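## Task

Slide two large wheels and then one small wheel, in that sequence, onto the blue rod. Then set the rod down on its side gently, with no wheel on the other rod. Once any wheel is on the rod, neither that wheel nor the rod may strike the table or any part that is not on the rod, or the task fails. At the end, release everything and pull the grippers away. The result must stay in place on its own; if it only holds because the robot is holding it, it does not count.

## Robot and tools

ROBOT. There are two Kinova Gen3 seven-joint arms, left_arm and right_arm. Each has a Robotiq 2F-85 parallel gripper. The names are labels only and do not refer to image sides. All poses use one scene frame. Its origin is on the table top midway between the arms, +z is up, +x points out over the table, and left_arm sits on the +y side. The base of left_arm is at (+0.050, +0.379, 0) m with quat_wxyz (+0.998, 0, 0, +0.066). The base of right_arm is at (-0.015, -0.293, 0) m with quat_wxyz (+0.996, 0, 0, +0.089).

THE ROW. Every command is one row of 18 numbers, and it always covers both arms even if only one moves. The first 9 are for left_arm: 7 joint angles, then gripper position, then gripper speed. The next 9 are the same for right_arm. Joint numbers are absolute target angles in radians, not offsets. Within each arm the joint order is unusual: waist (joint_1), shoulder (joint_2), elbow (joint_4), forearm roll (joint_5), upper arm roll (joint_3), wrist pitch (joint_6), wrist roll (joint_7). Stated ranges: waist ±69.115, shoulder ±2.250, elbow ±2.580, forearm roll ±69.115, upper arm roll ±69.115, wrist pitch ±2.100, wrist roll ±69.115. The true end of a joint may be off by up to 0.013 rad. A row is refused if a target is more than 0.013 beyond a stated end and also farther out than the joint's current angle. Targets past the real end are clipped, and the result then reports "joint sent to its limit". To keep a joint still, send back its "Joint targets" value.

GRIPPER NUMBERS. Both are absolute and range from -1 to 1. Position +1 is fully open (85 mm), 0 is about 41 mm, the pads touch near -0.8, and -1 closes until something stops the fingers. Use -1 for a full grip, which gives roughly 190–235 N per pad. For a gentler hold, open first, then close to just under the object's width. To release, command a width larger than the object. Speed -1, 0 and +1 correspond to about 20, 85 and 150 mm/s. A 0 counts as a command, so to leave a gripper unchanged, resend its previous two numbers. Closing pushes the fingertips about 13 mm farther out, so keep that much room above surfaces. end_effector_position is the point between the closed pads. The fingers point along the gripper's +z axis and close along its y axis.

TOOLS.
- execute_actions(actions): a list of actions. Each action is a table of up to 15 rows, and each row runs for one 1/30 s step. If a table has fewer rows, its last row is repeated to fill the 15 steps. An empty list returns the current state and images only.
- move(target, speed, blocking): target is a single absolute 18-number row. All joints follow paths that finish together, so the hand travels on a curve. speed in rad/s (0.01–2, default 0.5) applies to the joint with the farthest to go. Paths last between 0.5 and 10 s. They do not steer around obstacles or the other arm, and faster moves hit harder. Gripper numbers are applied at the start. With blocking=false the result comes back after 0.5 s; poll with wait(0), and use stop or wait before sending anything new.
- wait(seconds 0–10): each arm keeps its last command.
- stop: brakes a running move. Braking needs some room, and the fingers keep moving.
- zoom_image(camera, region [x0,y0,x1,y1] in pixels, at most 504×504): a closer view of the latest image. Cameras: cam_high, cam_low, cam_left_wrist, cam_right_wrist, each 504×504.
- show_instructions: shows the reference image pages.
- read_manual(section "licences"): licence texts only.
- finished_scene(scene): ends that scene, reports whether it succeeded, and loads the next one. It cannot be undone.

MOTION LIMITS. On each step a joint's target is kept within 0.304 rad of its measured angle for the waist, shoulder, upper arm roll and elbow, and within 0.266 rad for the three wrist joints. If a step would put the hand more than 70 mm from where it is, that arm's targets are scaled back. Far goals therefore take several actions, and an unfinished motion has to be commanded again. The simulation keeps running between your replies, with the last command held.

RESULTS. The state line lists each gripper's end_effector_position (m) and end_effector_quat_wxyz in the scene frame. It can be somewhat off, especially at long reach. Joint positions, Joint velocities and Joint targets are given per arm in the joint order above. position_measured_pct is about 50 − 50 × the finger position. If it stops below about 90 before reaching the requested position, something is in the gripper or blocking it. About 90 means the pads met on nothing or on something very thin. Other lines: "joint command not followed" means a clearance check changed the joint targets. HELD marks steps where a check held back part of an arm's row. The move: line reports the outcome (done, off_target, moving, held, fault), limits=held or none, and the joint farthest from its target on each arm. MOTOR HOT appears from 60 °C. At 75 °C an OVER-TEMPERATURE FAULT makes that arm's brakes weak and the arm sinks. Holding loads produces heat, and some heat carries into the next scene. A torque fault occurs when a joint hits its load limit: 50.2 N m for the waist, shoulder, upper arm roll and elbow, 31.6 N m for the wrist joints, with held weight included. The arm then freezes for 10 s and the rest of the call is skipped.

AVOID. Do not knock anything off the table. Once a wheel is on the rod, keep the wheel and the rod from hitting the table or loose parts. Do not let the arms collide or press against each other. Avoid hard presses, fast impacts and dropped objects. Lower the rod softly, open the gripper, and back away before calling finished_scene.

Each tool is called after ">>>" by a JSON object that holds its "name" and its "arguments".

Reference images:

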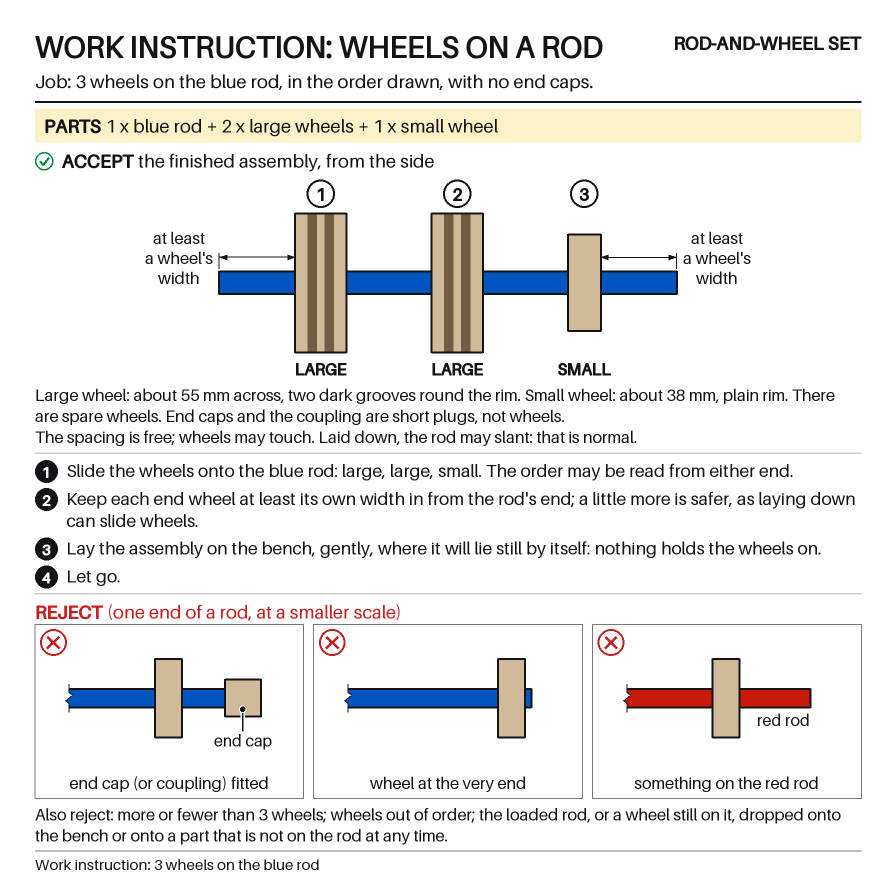

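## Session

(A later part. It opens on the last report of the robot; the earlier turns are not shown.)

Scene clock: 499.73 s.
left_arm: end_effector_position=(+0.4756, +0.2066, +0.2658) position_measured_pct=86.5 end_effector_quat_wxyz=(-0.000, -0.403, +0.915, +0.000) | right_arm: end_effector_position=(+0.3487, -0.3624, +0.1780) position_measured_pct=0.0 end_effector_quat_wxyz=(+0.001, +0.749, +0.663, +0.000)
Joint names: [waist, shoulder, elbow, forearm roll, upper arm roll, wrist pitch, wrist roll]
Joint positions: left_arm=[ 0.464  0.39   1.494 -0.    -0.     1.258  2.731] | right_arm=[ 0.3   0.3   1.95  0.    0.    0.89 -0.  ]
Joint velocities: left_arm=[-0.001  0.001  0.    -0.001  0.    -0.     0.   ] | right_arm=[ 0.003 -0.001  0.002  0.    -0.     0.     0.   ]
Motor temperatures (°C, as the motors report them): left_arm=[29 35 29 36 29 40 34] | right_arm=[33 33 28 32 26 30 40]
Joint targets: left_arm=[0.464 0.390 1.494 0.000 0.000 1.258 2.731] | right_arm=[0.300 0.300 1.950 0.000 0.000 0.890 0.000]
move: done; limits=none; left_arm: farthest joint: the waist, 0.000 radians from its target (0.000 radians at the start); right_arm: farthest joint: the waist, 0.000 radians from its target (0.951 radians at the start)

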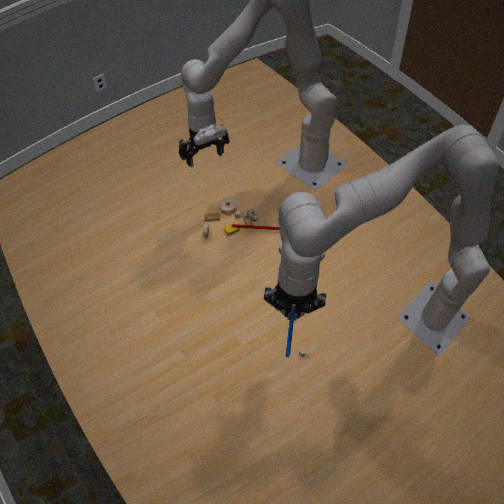

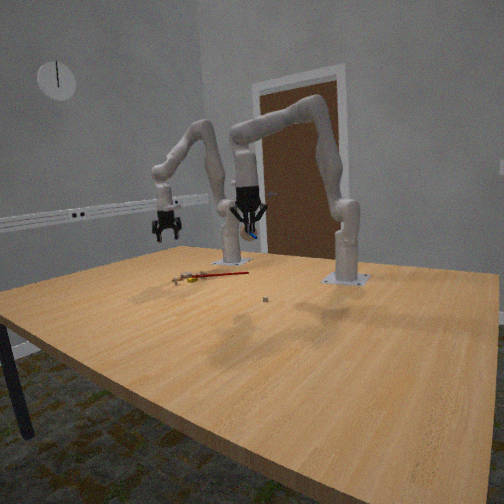

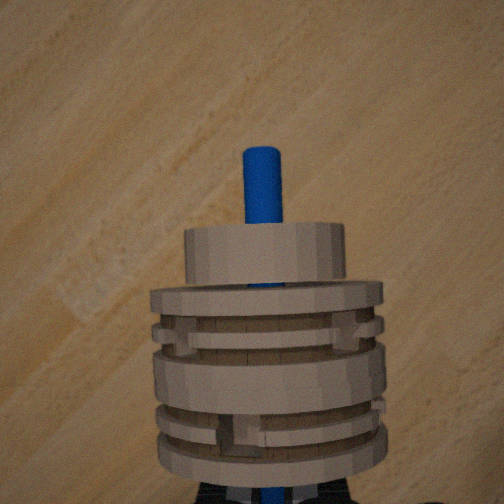

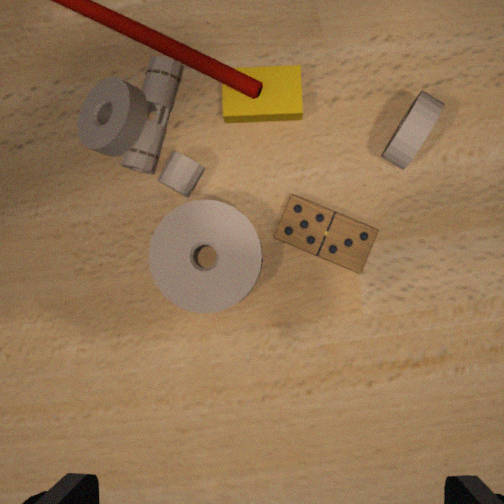

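>>> {"name": "zoom_image", "arguments": {"camera": "cam_high", "region": [230,260,370,400]}}

>>> {"name": "zoom_image", "arguments": {"camera": "cam_low", "region": [200,180,320,320]}}

Region (230, 260, 370, 400) of cam_high's 504x504 image, scaled by 3.600, with more detail than that image has.

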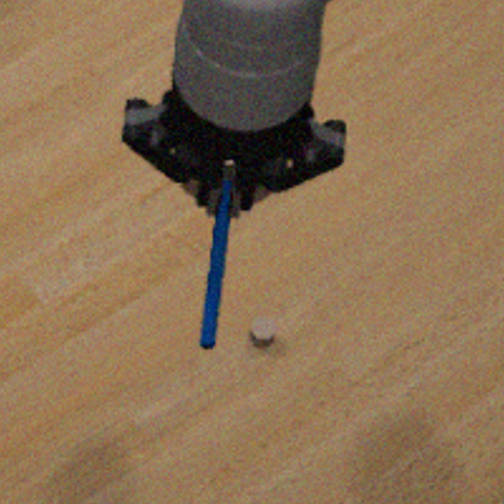

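Region (200, 180, 320, 320) of cam_low's 504x504 image, scaled by 3.600, with more detail than that image has; it fills the left 432 columns of this view, and the rest is white.

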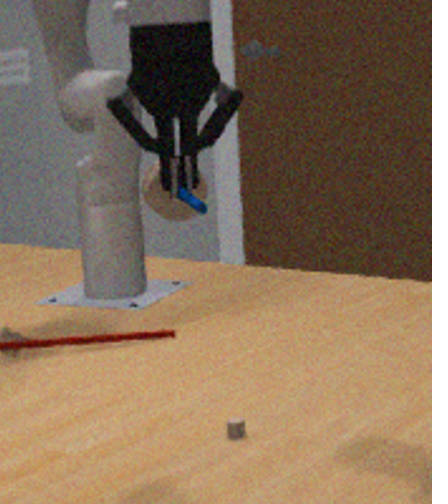

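>>> {"name": "move", "arguments": {"target": [0.6408,0.694,1.4748,0,0,0.9728,1.5708,-1,-0.5,0.3,0.3,1.95,0,0,0.89,0,1,0], "speed": 0.35}}

Scene clock: 528.57 s.
left_arm: end_effector_position=(+0.4996, +0.1002, +0.1198) position_measured_pct=86.5 end_effector_quat_wxyz=(-0.000, +0.251, +0.968, +0.000) | right_arm: end_effector_position=(+0.3487, -0.3625, +0.1780) position_measured_pct=0.0 end_effector_quat_wxyz=(+0.001, +0.749, +0.663, +0.001)
Joint names: [waist, shoulder, elbow, forearm roll, upper arm roll, wrist pitch, wrist roll]
Joint positions: left_arm=[0.641 0.694 1.475 0.    0.    0.973 1.571] | right_arm=[0.3  0.3  1.95 0.   0.   0.89 0.  ]
Joint velocities: left_arm=[ 0.001  0.002  0.     0.001 -0.     0.    -0.   ] | right_arm=[-0.  0.  0.  0.  0. -0. -0.]
Motor temperatures (°C, as the motors report them): left_arm=[29 35 29 36 29 40 34] | right_arm=[33 33 28 32 26 30 40]
Joint targets: left_arm=[0.641 0.694 1.475 0.000 0.000 0.973 1.571] | right_arm=[0.300 0.300 1.950 0.000 0.000 0.890 0.000]
move: done; limits=none; left_arm: farthest joint: the waist, 0.000 radians from its target (0.177 radians at the start); right_arm: farthest joint: the waist, 0.000 radians from its target (0.000 radians at the start)

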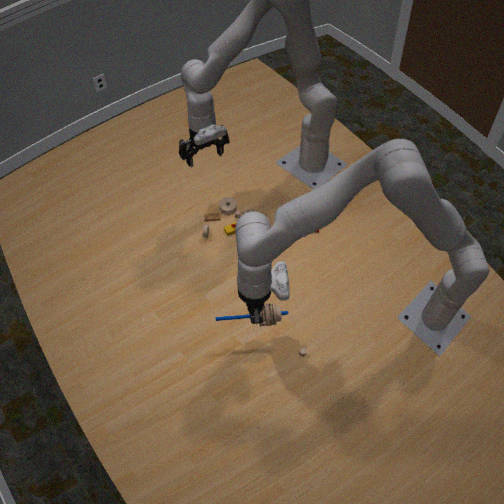

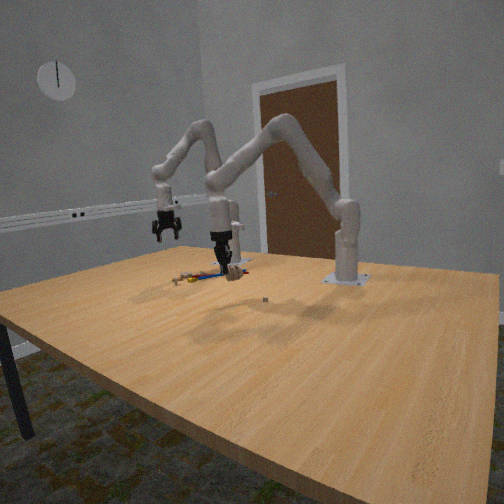

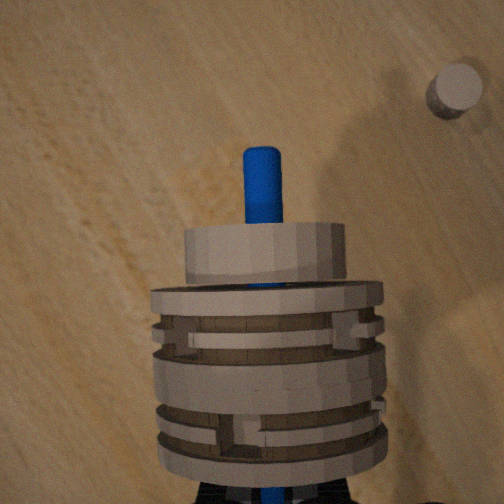

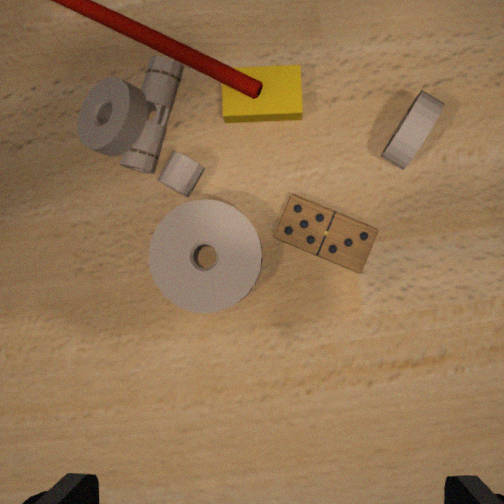

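>>> {"name": "move", "arguments": {"target": [0.6408,0.7906,1.531,0,0,0.82,1.5708,-1,-0.5,0.3,0.3,1.95,0,0,0.89,0,1,0], "speed": 0.12}}

>>> {"name": "zoom_image", "arguments": {"camera": "cam_high", "region": [190,270,330,370]}}

>>> {"name": "zoom_image", "arguments": {"camera": "cam_low", "region": [160,230,300,320]}}

Scene clock: 537.00 s.
left_arm: end_effector_position=(+0.4995, +0.1002, +0.0548) position_measured_pct=86.5 end_effector_quat_wxyz=(-0.000, +0.251, +0.968, +0.000) | right_arm: end_effector_position=(+0.3487, -0.3625, +0.1780) position_measured_pct=0.0 end_effector_quat_wxyz=(+0.001, +0.749, +0.663, +0.001)
Joint names: [waist, shoulder, elbow, forearm roll, upper arm roll, wrist pitch, wrist roll]
Joint positions: left_arm=[ 0.641  0.791  1.531  0.    -0.     0.82   1.571] | right_arm=[ 0.3   0.3   1.95  0.    0.    0.89 -0.  ]
Joint velocities: left_arm=[-0.     0.001  0.     0.     0.     0.     0.   ] | right_arm=[-0.    -0.     0.001  0.001  0.    -0.     0.   ]
Motor temperatures (°C, as the motors report them): left_arm=[29 35 29 36 29 40 34] | right_arm=[33 33 28 32 26 30 40]
Joint targets: left_arm=[0.641 0.791 1.531 0.000 0.000 0.820 1.571] | right_arm=[0.300 0.300 1.950 0.000 0.000 0.890 0.000]
move: done; limits=none; left_arm: farthest joint: the waist, 0.000 radians from its target (0.000 radians at the start); right_arm: farthest joint: the waist, 0.000 radians from its target (0.000 radians at the start)

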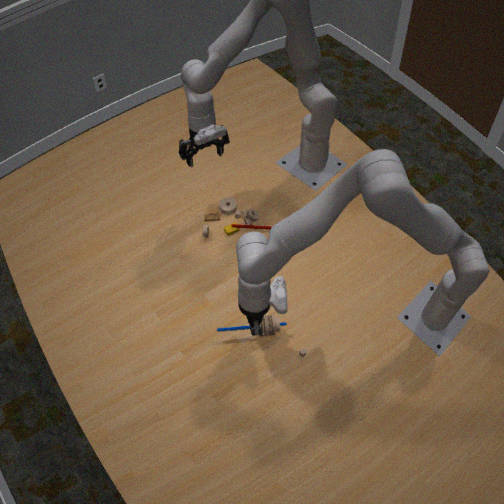

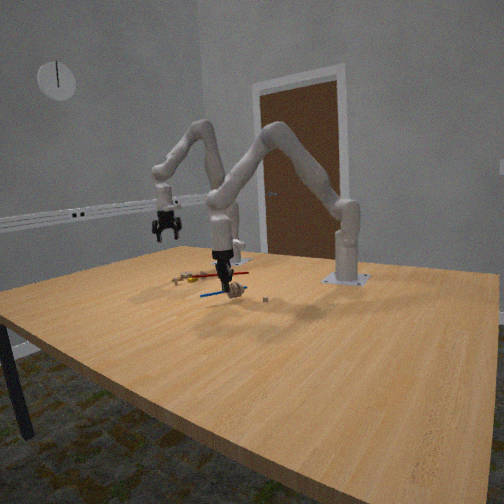

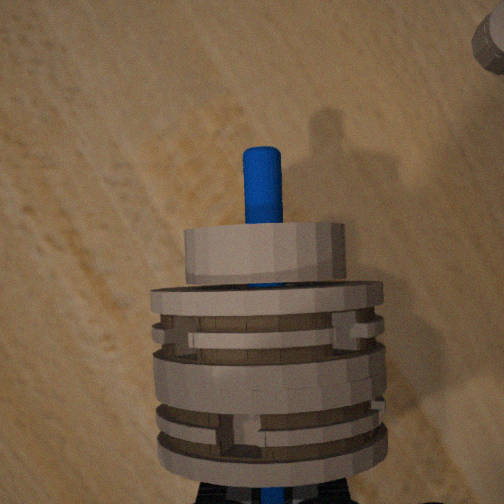

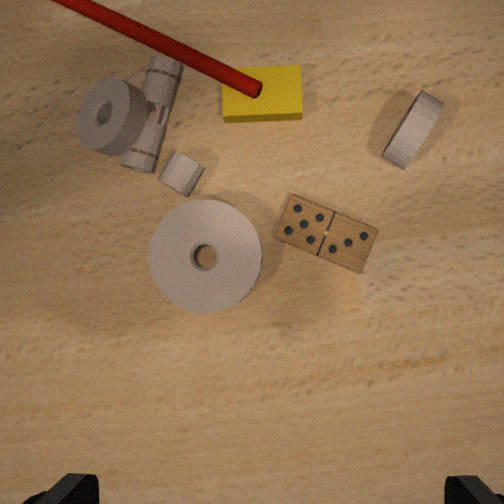

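Region (190, 270, 330, 370) of cam_high's 504x504 image, scaled by 3.600, with more detail than that image has; it fills the top 360 rows of this view, and the rest is white.

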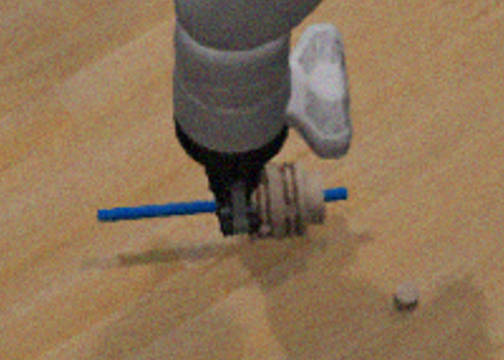

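Region (160, 230, 300, 320) of cam_low's 504x504 image, scaled by 3.600, with more detail than that image has; it fills the top 324 rows of this view, and the rest is white.

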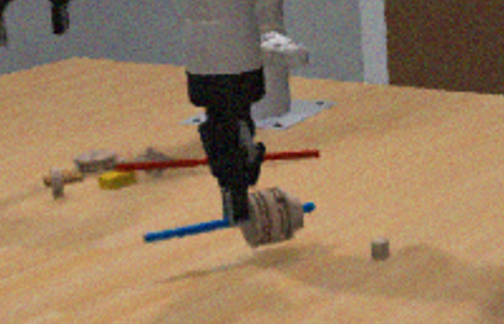

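>>> {"name": "move", "arguments": {"target": [0.6408,0.8071,1.5367,0,0,0.7978,1.5708,-1,-0.5,0.3,0.3,1.95,0,0,0.89,0,1,0], "speed": 0.012}}

>>> {"name": "zoom_image", "arguments": {"camera": "cam_low", "region": [180,260,280,320]}}

Scene clock: 540.80 s.
left_arm: end_effector_position=(+0.4995, +0.1002, +0.0448) position_measured_pct=86.5 end_effector_quat_wxyz=(-0.000, +0.251, +0.968, +0.000) | right_arm: end_effector_position=(+0.3487, -0.3625, +0.1780) position_measured_pct=0.0 end_effector_quat_wxyz=(+0.001, +0.749, +0.663, +0.001)
Joint names: [waist, shoulder, elbow, forearm roll, upper arm roll, wrist pitch, wrist roll]
Joint positions: left_arm=[ 0.641  0.807  1.537  0.    -0.     0.798  1.571] | right_arm=[ 0.3   0.3   1.95  0.    0.    0.89 -0.  ]
Joint velocities: left_arm=[ 0.     0.     0.     0.     0.    -0.001 -0.   ] | right_arm=[ 0.    -0.    -0.001 -0.     0.    -0.     0.   ]
Motor temperatures (°C, as the motors report them): left_arm=[29 35 29 36 29 40 34] | right_arm=[33 33 28 32 26 30 40]
Joint targets: left_arm=[0.641 0.807 1.537 0.000 0.000 0.798 1.571] | right_arm=[0.300 0.300 1.950 0.000 0.000 0.890 0.000]
move: done; limits=none; left_arm: farthest joint: the waist, 0.000 radians from its target (0.000 radians at the start); right_arm: farthest joint: the waist, 0.000 radians from its target (0.000 radians at the start)

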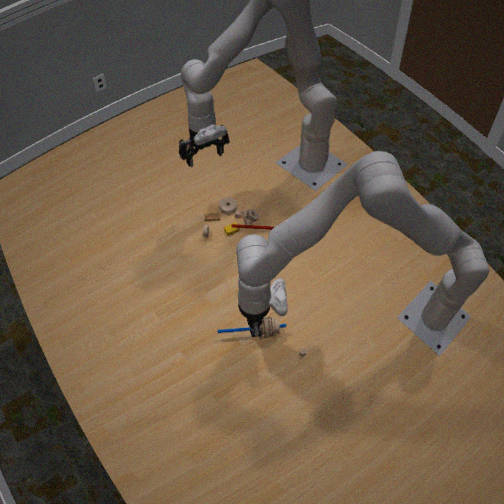

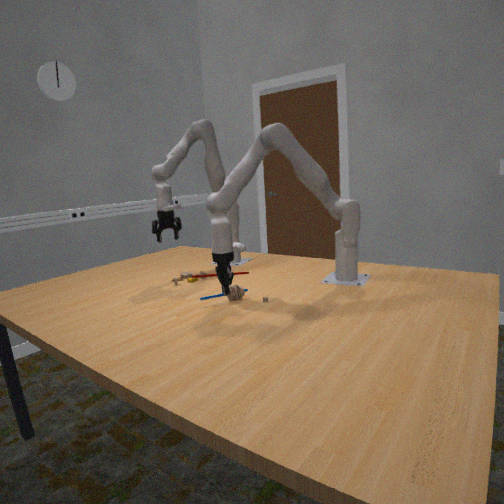

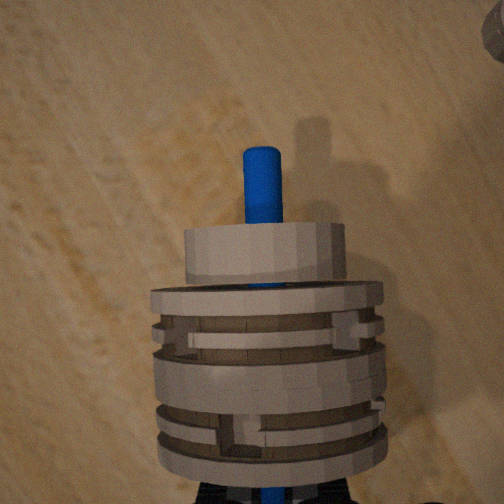

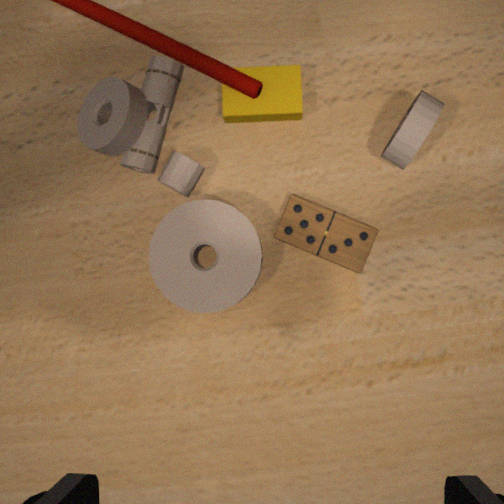

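Region (180, 260, 280, 320) of cam_low's 504x504 image, scaled by 5.040, with more detail than that image has; it fills the top 302 rows of this view, and the rest is white.

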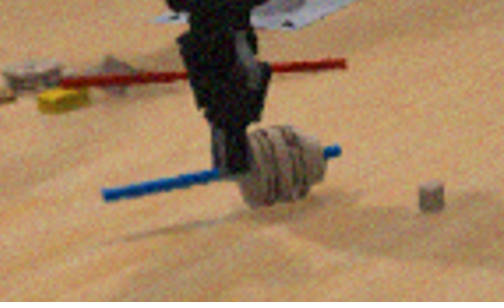

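>>> {"name": "move", "arguments": {"target": [0.6408,0.8104,1.5378,0,0,0.7934,1.5708,-1,-0.5,0.3,0.3,1.95,0,0,0.89,0,1,0], "speed": 0.01}}

>>> {"name": "move", "arguments": {"target": [0.6408,0.8137,1.5389,0,0,0.7890,1.5708,-1,-0.5,0.3,0.3,1.95,0,0,0.89,0,1,0], "speed": 0.01}}

Scene clock: 543.83 s.
left_arm: end_effector_position=(+0.4996, +0.1001, +0.0430) position_measured_pct=86.5 end_effector_quat_wxyz=(-0.000, +0.251, +0.968, +0.000) | right_arm: end_effector_position=(+0.3487, -0.3625, +0.1780) position_measured_pct=0.0 end_effector_quat_wxyz=(+0.001, +0.749, +0.663, +0.001)
Joint names: [waist, shoulder, elbow, forearm roll, upper arm roll, wrist pitch, wrist roll]
Joint positions: left_arm=[ 0.641  0.81   1.538  0.    -0.     0.793  1.571] | right_arm=[ 0.3   0.3   1.95  0.    0.    0.89 -0.  ]
Joint velocities: left_arm=[ 0.     0.     0.    -0.001  0.    -0.    -0.001] | right_arm=[-0.  0.  0. -0. -0.  0.  0.]
Motor temperatures (°C, as the motors report them): left_arm=[29 35 29 36 29 40 34] | right_arm=[33 33 28 32 26 30 40]
Joint targets: left_arm=[0.641 0.810 1.538 0.000 0.000 0.793 1.571] | right_arm=[0.300 0.300 1.950 0.000 0.000 0.890 0.000]
move: done; limits=none; left_arm: farthest joint: the waist, 0.000 radians from its target (0.000 radians at the start); right_arm: farthest joint: the waist, 0.000 radians from its target (0.000 radians at the start)

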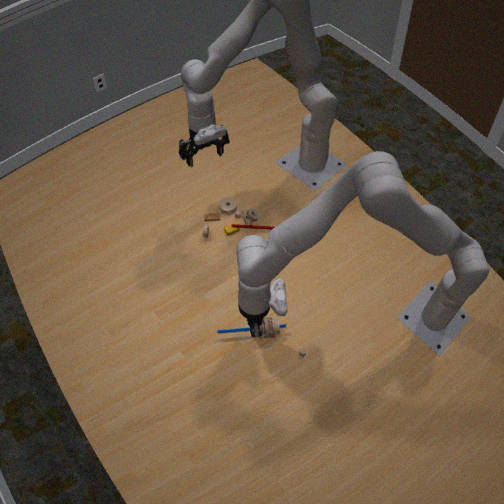

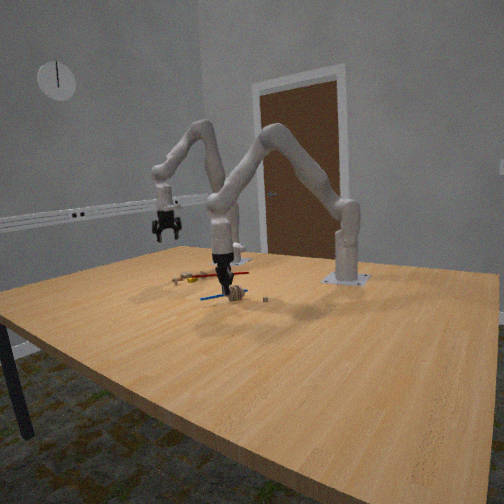

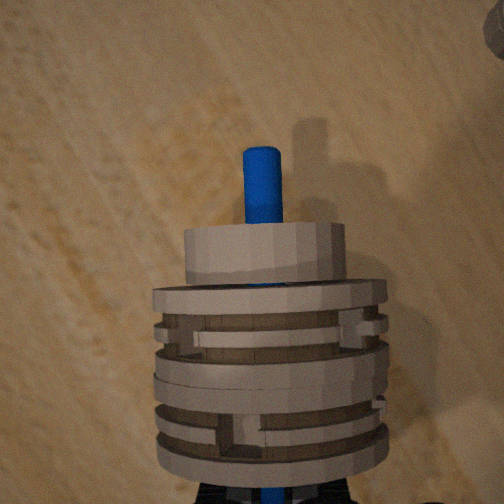

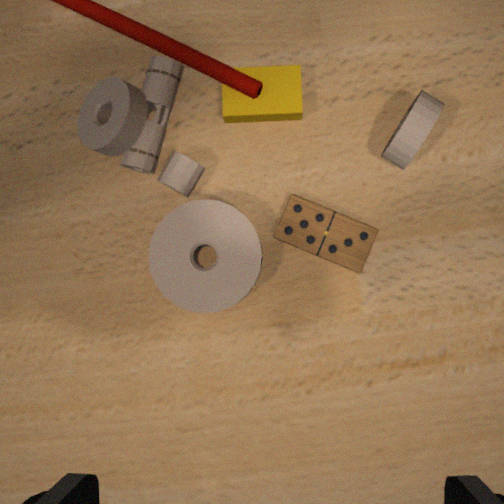

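Scene clock: 544.53 s.
left_arm: end_effector_position=(+0.4997, +0.1001, +0.0417) position_measured_pct=86.5 end_effector_quat_wxyz=(+0.000, +0.251, +0.968, -0.000) | right_arm: end_effector_position=(+0.3487, -0.3625, +0.1780) position_measured_pct=0.0 end_effector_quat_wxyz=(+0.001, +0.749, +0.663, +0.001)
Joint names: [waist, shoulder, elbow, forearm roll, upper arm roll, wrist pitch, wrist roll]
Joint positions: left_arm=[ 0.641  0.812  1.539 -0.    -0.     0.79   1.571] | right_arm=[ 0.3   0.3   1.95  0.    0.    0.89 -0.  ]
Joint velocities: left_arm=[0.001 0.    0.001 0.002 0.    0.    0.   ] | right_arm=[-0.001  0.     0.002  0.    -0.    -0.     0.   ]
Motor temperatures (°C, as the motors report them): left_arm=[29 35 29 36 29 40 34] | right_arm=[33 33 28 32 26 30 40]
Joint targets: left_arm=[0.641 0.814 1.539 0.000 0.000 0.789 1.571] | right_arm=[0.300 0.300 1.950 0.000 0.000 0.890 0.000]
move: done; limits=none; left_arm: farthest joint: the shoulder, 0.001 radians from its target (0.003 radians at the start); right_arm: farthest joint: the waist, 0.000 radians from its target (0.000 radians at the start)

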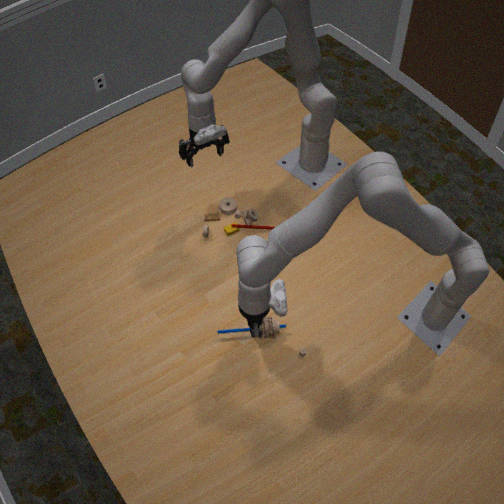

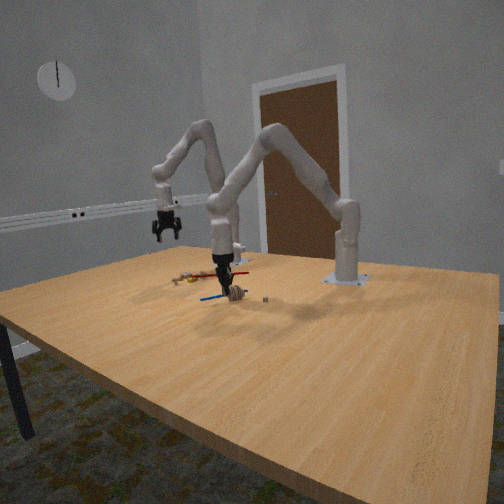

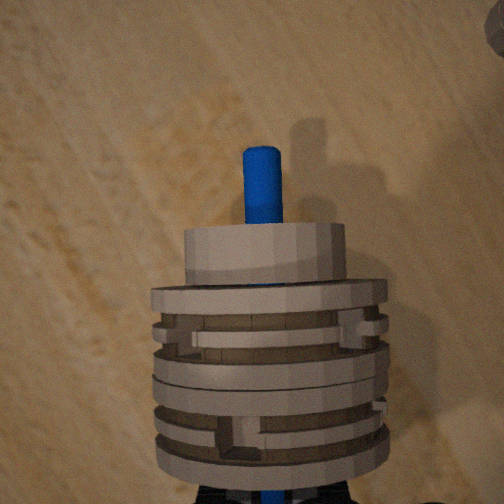

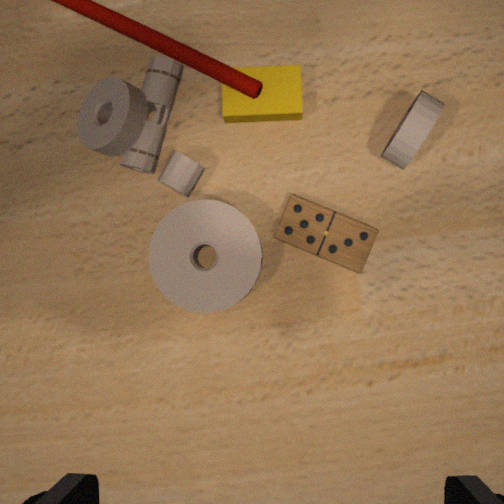

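>>> {"name": "execute_actions", "arguments": {"actions": [[[0.6408,0.8112,1.5381,0,0,0.7923,1.5708,-1,-0.5,0.3,0.3,1.95,0,0,0.89,0,1,0]],[[0.6408,0.8112,1.5381,0,0,0.7923,1.5708,-0.3,-1,0.3,0.3,1.95,0,0,0.89,0,1,0]],[[0.6408,0.8112,1.5381,0,0,0.7923,1.5708,-0.3,-1,0.3,0.3,1.95,0,0,0.89,0,1,0]],[[0.6408,0.8112,1.5381,0,0,0.7923,1.5708,0.3,-0.5,0.3,0.3,1.95,0,0,0.89,0,1,0]]]}}

Scene clock: 548.63 s.
left_arm: end_effector_position=(+0.4996, +0.1001, +0.0425) position_measured_pct=42.9 end_effector_quat_wxyz=(-0.000, +0.251, +0.968, +0.000) | right_arm: end_effector_position=(+0.3487, -0.3625, +0.1780) position_measured_pct=0.0 end_effector_quat_wxyz=(+0.001, +0.749, +0.663, +0.001)
Joint names: [waist, shoulder, elbow, forearm roll, upper arm roll, wrist pitch, wrist roll]
Joint positions: left_arm=[0.641 0.811 1.538 0.    0.    0.792 1.571] | right_arm=[ 0.3   0.3   1.95  0.    0.    0.89 -0.  ]
Joint velocities: left_arm=[ 0.001 -0.    -0.    -0.    -0.     0.     0.   ] | right_arm=[ 0.     0.     0.001  0.     0.     0.    -0.   ]
Motor temperatures (°C, as the motors report them): left_arm=[29 35 29 36 29 40 34] | right_arm=[33 33 28 32 26 30 40]
Joint targets: left_arm=[0.641 0.811 1.538 0.000 0.000 0.792 1.571] | right_arm=[0.300 0.300 1.950 0.000 0.000 0.890 0.000]
Step readings (joint positions; steps 1 to 15: 1st action; 16 to 30: 2nd action; 31 to 45: 3rd action; 46 to 60: 4th action):
0: left_arm=[0.641 0.812 1.539 -0.000 -0.000 0.790 1.571] | right_arm=[0.300 0.300 1.950 0.000 0.000 0.890 0.000]
1: left_arm=[0.641 0.812 1.539 -0.000 -0.000 0.790 1.571] | right_arm=[0.300 0.300 1.950 0.000 0.000 0.890 0.000]
2: left_arm=[0.641 0.811 1.539 -0.000 -0.000 0.791 1.571] | right_arm=[0.300 0.300 1.950 0.000 0.000 0.890 0.000]
4: left_arm=[0.641 0.811 1.538 -0.000 0.000 0.792 1.571] | right_arm=[0.300 0.300 1.950 0.000 0.000 0.890 -0.000]
8: left_arm=[0.641 0.811 1.538 0.000 -0.000 0.792 1.571] | right_arm=[0.300 0.300 1.950 0.000 0.000 0.890 -0.000]
15: left_arm=[0.641 0.811 1.538 0.000 -0.000 0.792 1.571] | right_arm=[0.300 0.300 1.950 -0.000 0.000 0.890 -0.000]
16: left_arm=[0.641 0.811 1.538 0.000 -0.000 0.792 1.571] | right_arm=[0.300 0.300 1.950 -0.000 0.000 0.890 0.000]
17: left_arm=[0.641 0.811 1.538 0.000 -0.000 0.792 1.571] | right_arm=[0.300 0.300 1.950 0.000 -0.000 0.890 -0.000]
19: left_arm=[0.641 0.811 1.538 0.000 -0.000 0.792 1.571] | right_arm=[0.300 0.300 1.950 0.000 -0.000 0.890 -0.000]
23: left_arm=[0.641 0.811 1.538 -0.000 -0.000 0.792 1.571] | right_arm=[0.300 0.300 1.950 0.000 0.000 0.890 -0.000]
30: left_arm=[0.641 0.811 1.538 0.000 0.000 0.792 1.571] | right_arm=[0.300 0.300 1.950 0.000 0.000 0.890 -0.000]
31: left_arm=[0.641 0.811 1.538 0.000 0.000 0.792 1.571] | right_arm=[0.300 0.300 1.950 0.000 -0.000 0.890 0.000]
32: left_arm=[0.641 0.811 1.538 -0.000 0.000 0.792 1.571] | right_arm=[0.300 0.300 1.950 0.000 0.000 0.890 -0.000]
34: left_arm=[0.641 0.811 1.538 0.000 -0.000 0.792 1.571] | right_arm=[0.300 0.300 1.950 0.000 0.000 0.890 -0.000]
38: left_arm=[0.641 0.811 1.538 0.000 -0.000 0.792 1.571] | right_arm=[0.300 0.300 1.950 -0.000 0.000 0.890 -0.000]
45: left_arm=[0.641 0.811 1.538 0.000 0.000 0.792 1.571] | right_arm=[0.300 0.300 1.950 0.000 0.000 0.890 -0.000]
46: left_arm=[0.641 0.811 1.538 0.000 0.000 0.792 1.571] | right_arm=[0.300 0.300 1.950 0.000 0.000 0.890 0.000]
47: left_arm=[0.641 0.811 1.538 0.000 0.000 0.792 1.571] | right_arm=[0.300 0.300 1.950 -0.000 0.000 0.890 -0.000]
49: left_arm=[0.641 0.811 1.538 0.000 0.000 0.792 1.571] | right_arm=[0.300 0.300 1.950 0.000 0.000 0.890 -0.000]
53: left_arm=[0.641 0.811 1.538 0.000 -0.000 0.792 1.571] | right_arm=[0.300 0.300 1.950 -0.000 -0.000 0.890 0.000]
60: Joint positions above

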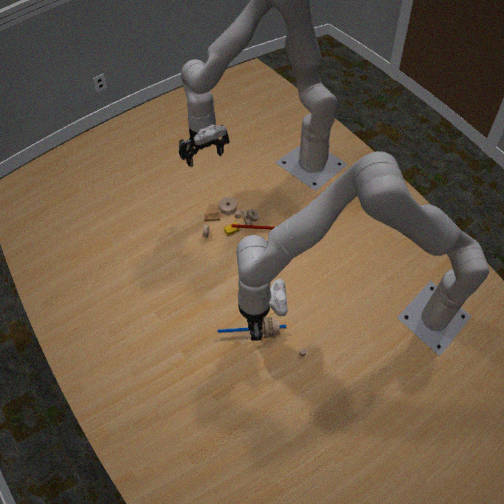

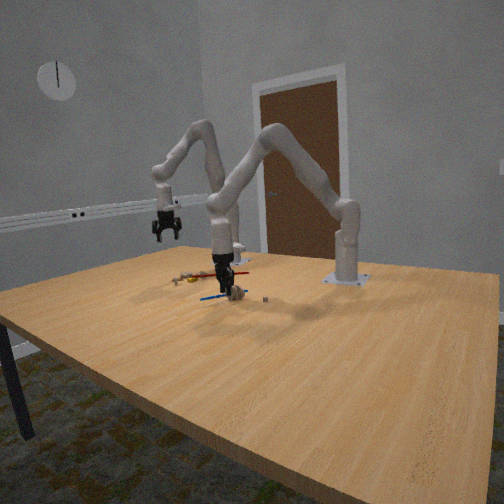

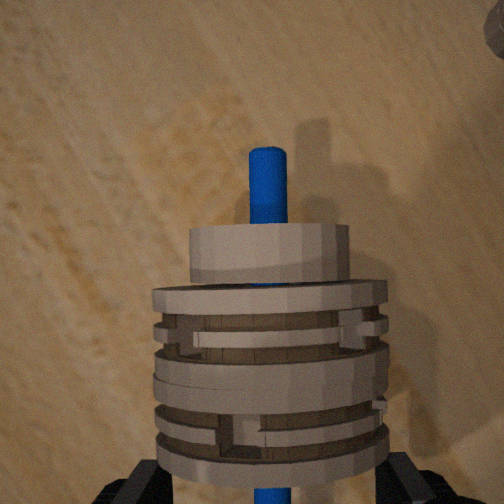

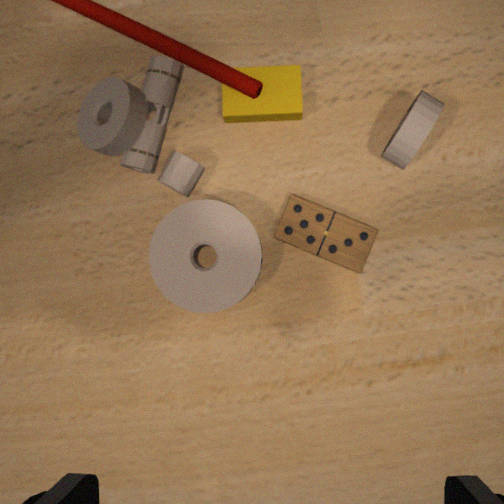

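>>> {"name": "move", "arguments": {"target": [0.6408,0.694,1.4748,0,0,0.9728,1.5708,0.3,-0.5,0.3,0.3,1.95,0,0,0.89,0,1,0], "speed": 0.2}}

>>> {"name": "move", "arguments": {"target": [0.2,0.35,1.5,0,0,1.29,1.5708,1,0,0.3,0.3,1.95,0,0,0.89,0,1,0], "speed": 0.8}}

>>> {"name": "zoom_image", "arguments": {"camera": "cam_high", "region": [190,290,330,370]}}

Scene clock: 552.70 s.
left_arm: end_effector_position=(+0.4996, +0.1001, +0.1199) position_measured_pct=34.9 end_effector_quat_wxyz=(-0.000, +0.251, +0.968, +0.000) | right_arm: end_effector_position=(+0.3487, -0.3625, +0.1780) position_measured_pct=0.0 end_effector_quat_wxyz=(+0.001, +0.749, +0.663, +0.001)
Joint names: [waist, shoulder, elbow, forearm roll, upper arm roll, wrist pitch, wrist roll]
Joint positions: left_arm=[ 0.641  0.694  1.475 -0.     0.     0.973  1.571] | right_arm=[ 0.3   0.3   1.95 -0.   -0.    0.89  0.  ]
Joint velocities: left_arm=[-0.001 -0.002 -0.    -0.001  0.    -0.     0.   ] | right_arm=[ 0.    -0.     0.001  0.    -0.    -0.    -0.   ]
Motor temperatures (°C, as the motors report them): left_arm=[29 35 29 36 29 40 34] | right_arm=[33 33 28 32 26 30 40]
Joint targets: left_arm=[0.641 0.694 1.475 0.000 0.000 0.973 1.571] | right_arm=[0.300 0.300 1.950 0.000 0.000 0.890 0.000]
move: done; limits=none; left_arm: farthest joint: the waist, 0.000 radians from its target (0.000 radians at the start); right_arm: farthest joint: the waist, 0.000 radians from its target (0.000 radians at the start)

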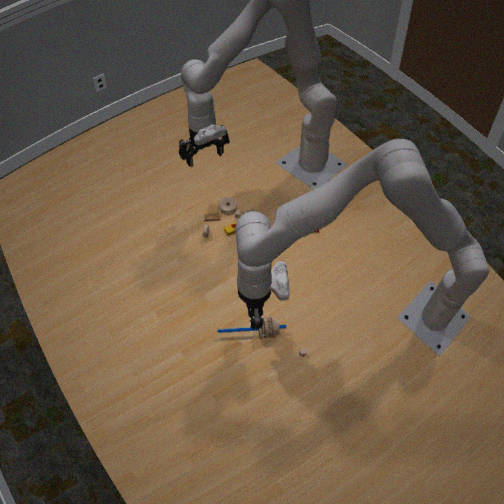

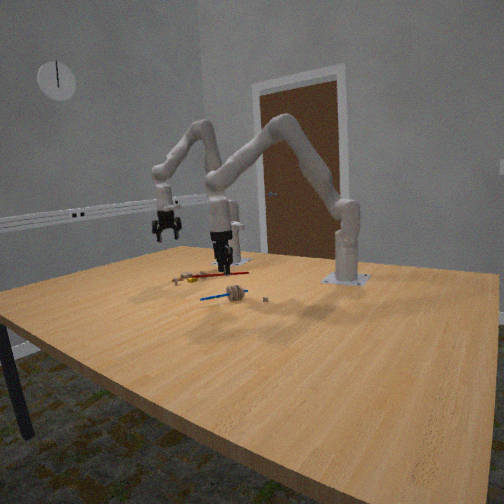

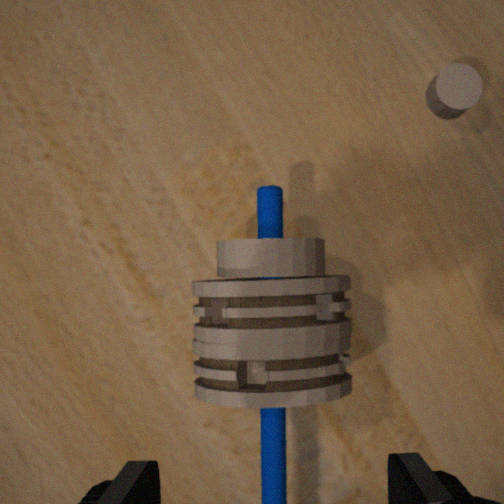

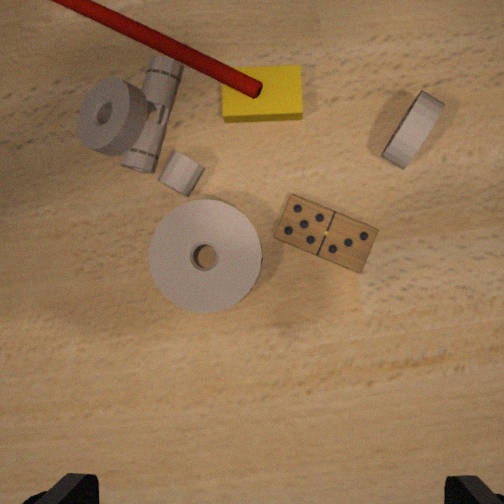

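Scene clock: 553.97 s.
left_arm: end_effector_position=(+0.4939, +0.3242, +0.2821) position_measured_pct=0.0 end_effector_quat_wxyz=(+0.001, +0.034, +0.999, -0.000) | right_arm: end_effector_position=(+0.3487, -0.3625, +0.1780) position_measured_pct=0.0 end_effector_quat_wxyz=(+0.001, +0.749, +0.663, +0.001)
Joint names: [waist, shoulder, elbow, forearm roll, upper arm roll, wrist pitch, wrist roll]
Joint positions: left_arm=[ 0.2    0.35   1.5   -0.    -0.     1.29   1.571] | right_arm=[ 0.3   0.3   1.95  0.    0.    0.89 -0.  ]
Joint velocities: left_arm=[-0.003 -0.002  0.     0.002 -0.     0.    -0.   ] | right_arm=[ 0.    -0.    -0.001  0.     0.     0.    -0.   ]
Motor temperatures (°C, as the motors report them): left_arm=[29 35 29 36 29 40 34] | right_arm=[33 33 28 32 26 30 40]
Joint targets: left_arm=[0.200 0.350 1.500 0.000 0.000 1.290 1.571] | right_arm=[0.300 0.300 1.950 0.000 0.000 0.890 0.000]
move: done; limits=none; left_arm: farthest joint: the waist, 0.000 radians from its target (0.441 radians at the start); right_arm: farthest joint: the waist, 0.000 radians from its target (0.000 radians at the start)

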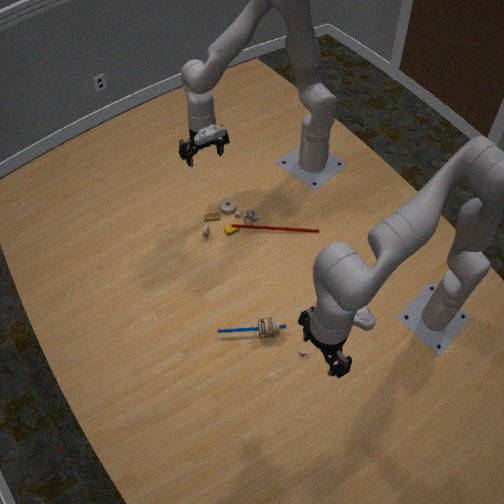

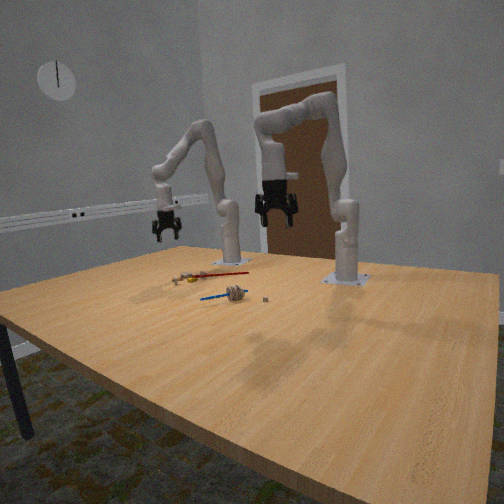

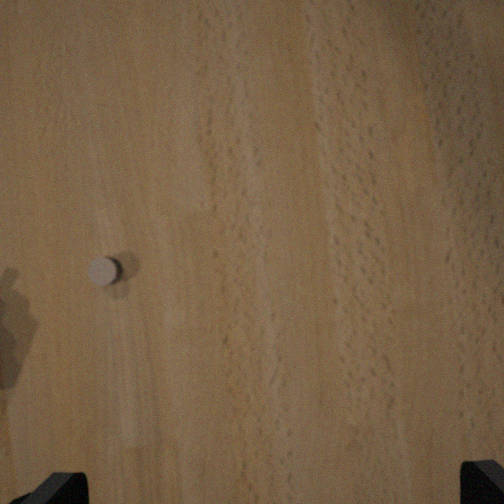

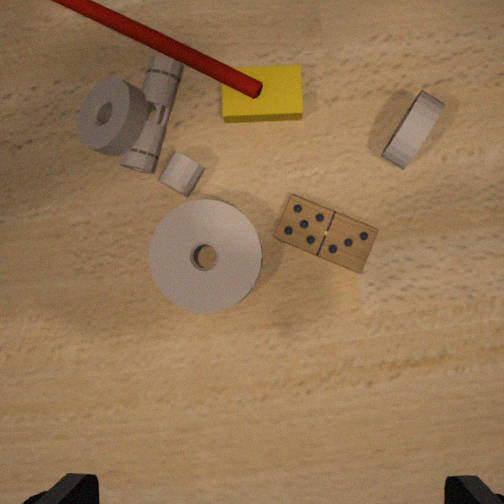

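Region (190, 290, 330, 370) of cam_high's 504x504 image, scaled by 3.600, with more detail than that image has; it fills the top 288 rows of this view, and the rest is white.

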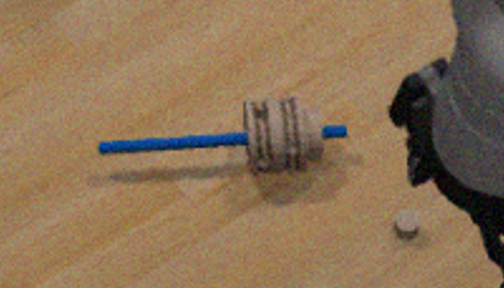

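>>> {"name": "finished_scene", "arguments": {"scene": 1}}

The scene is finished: the task was done.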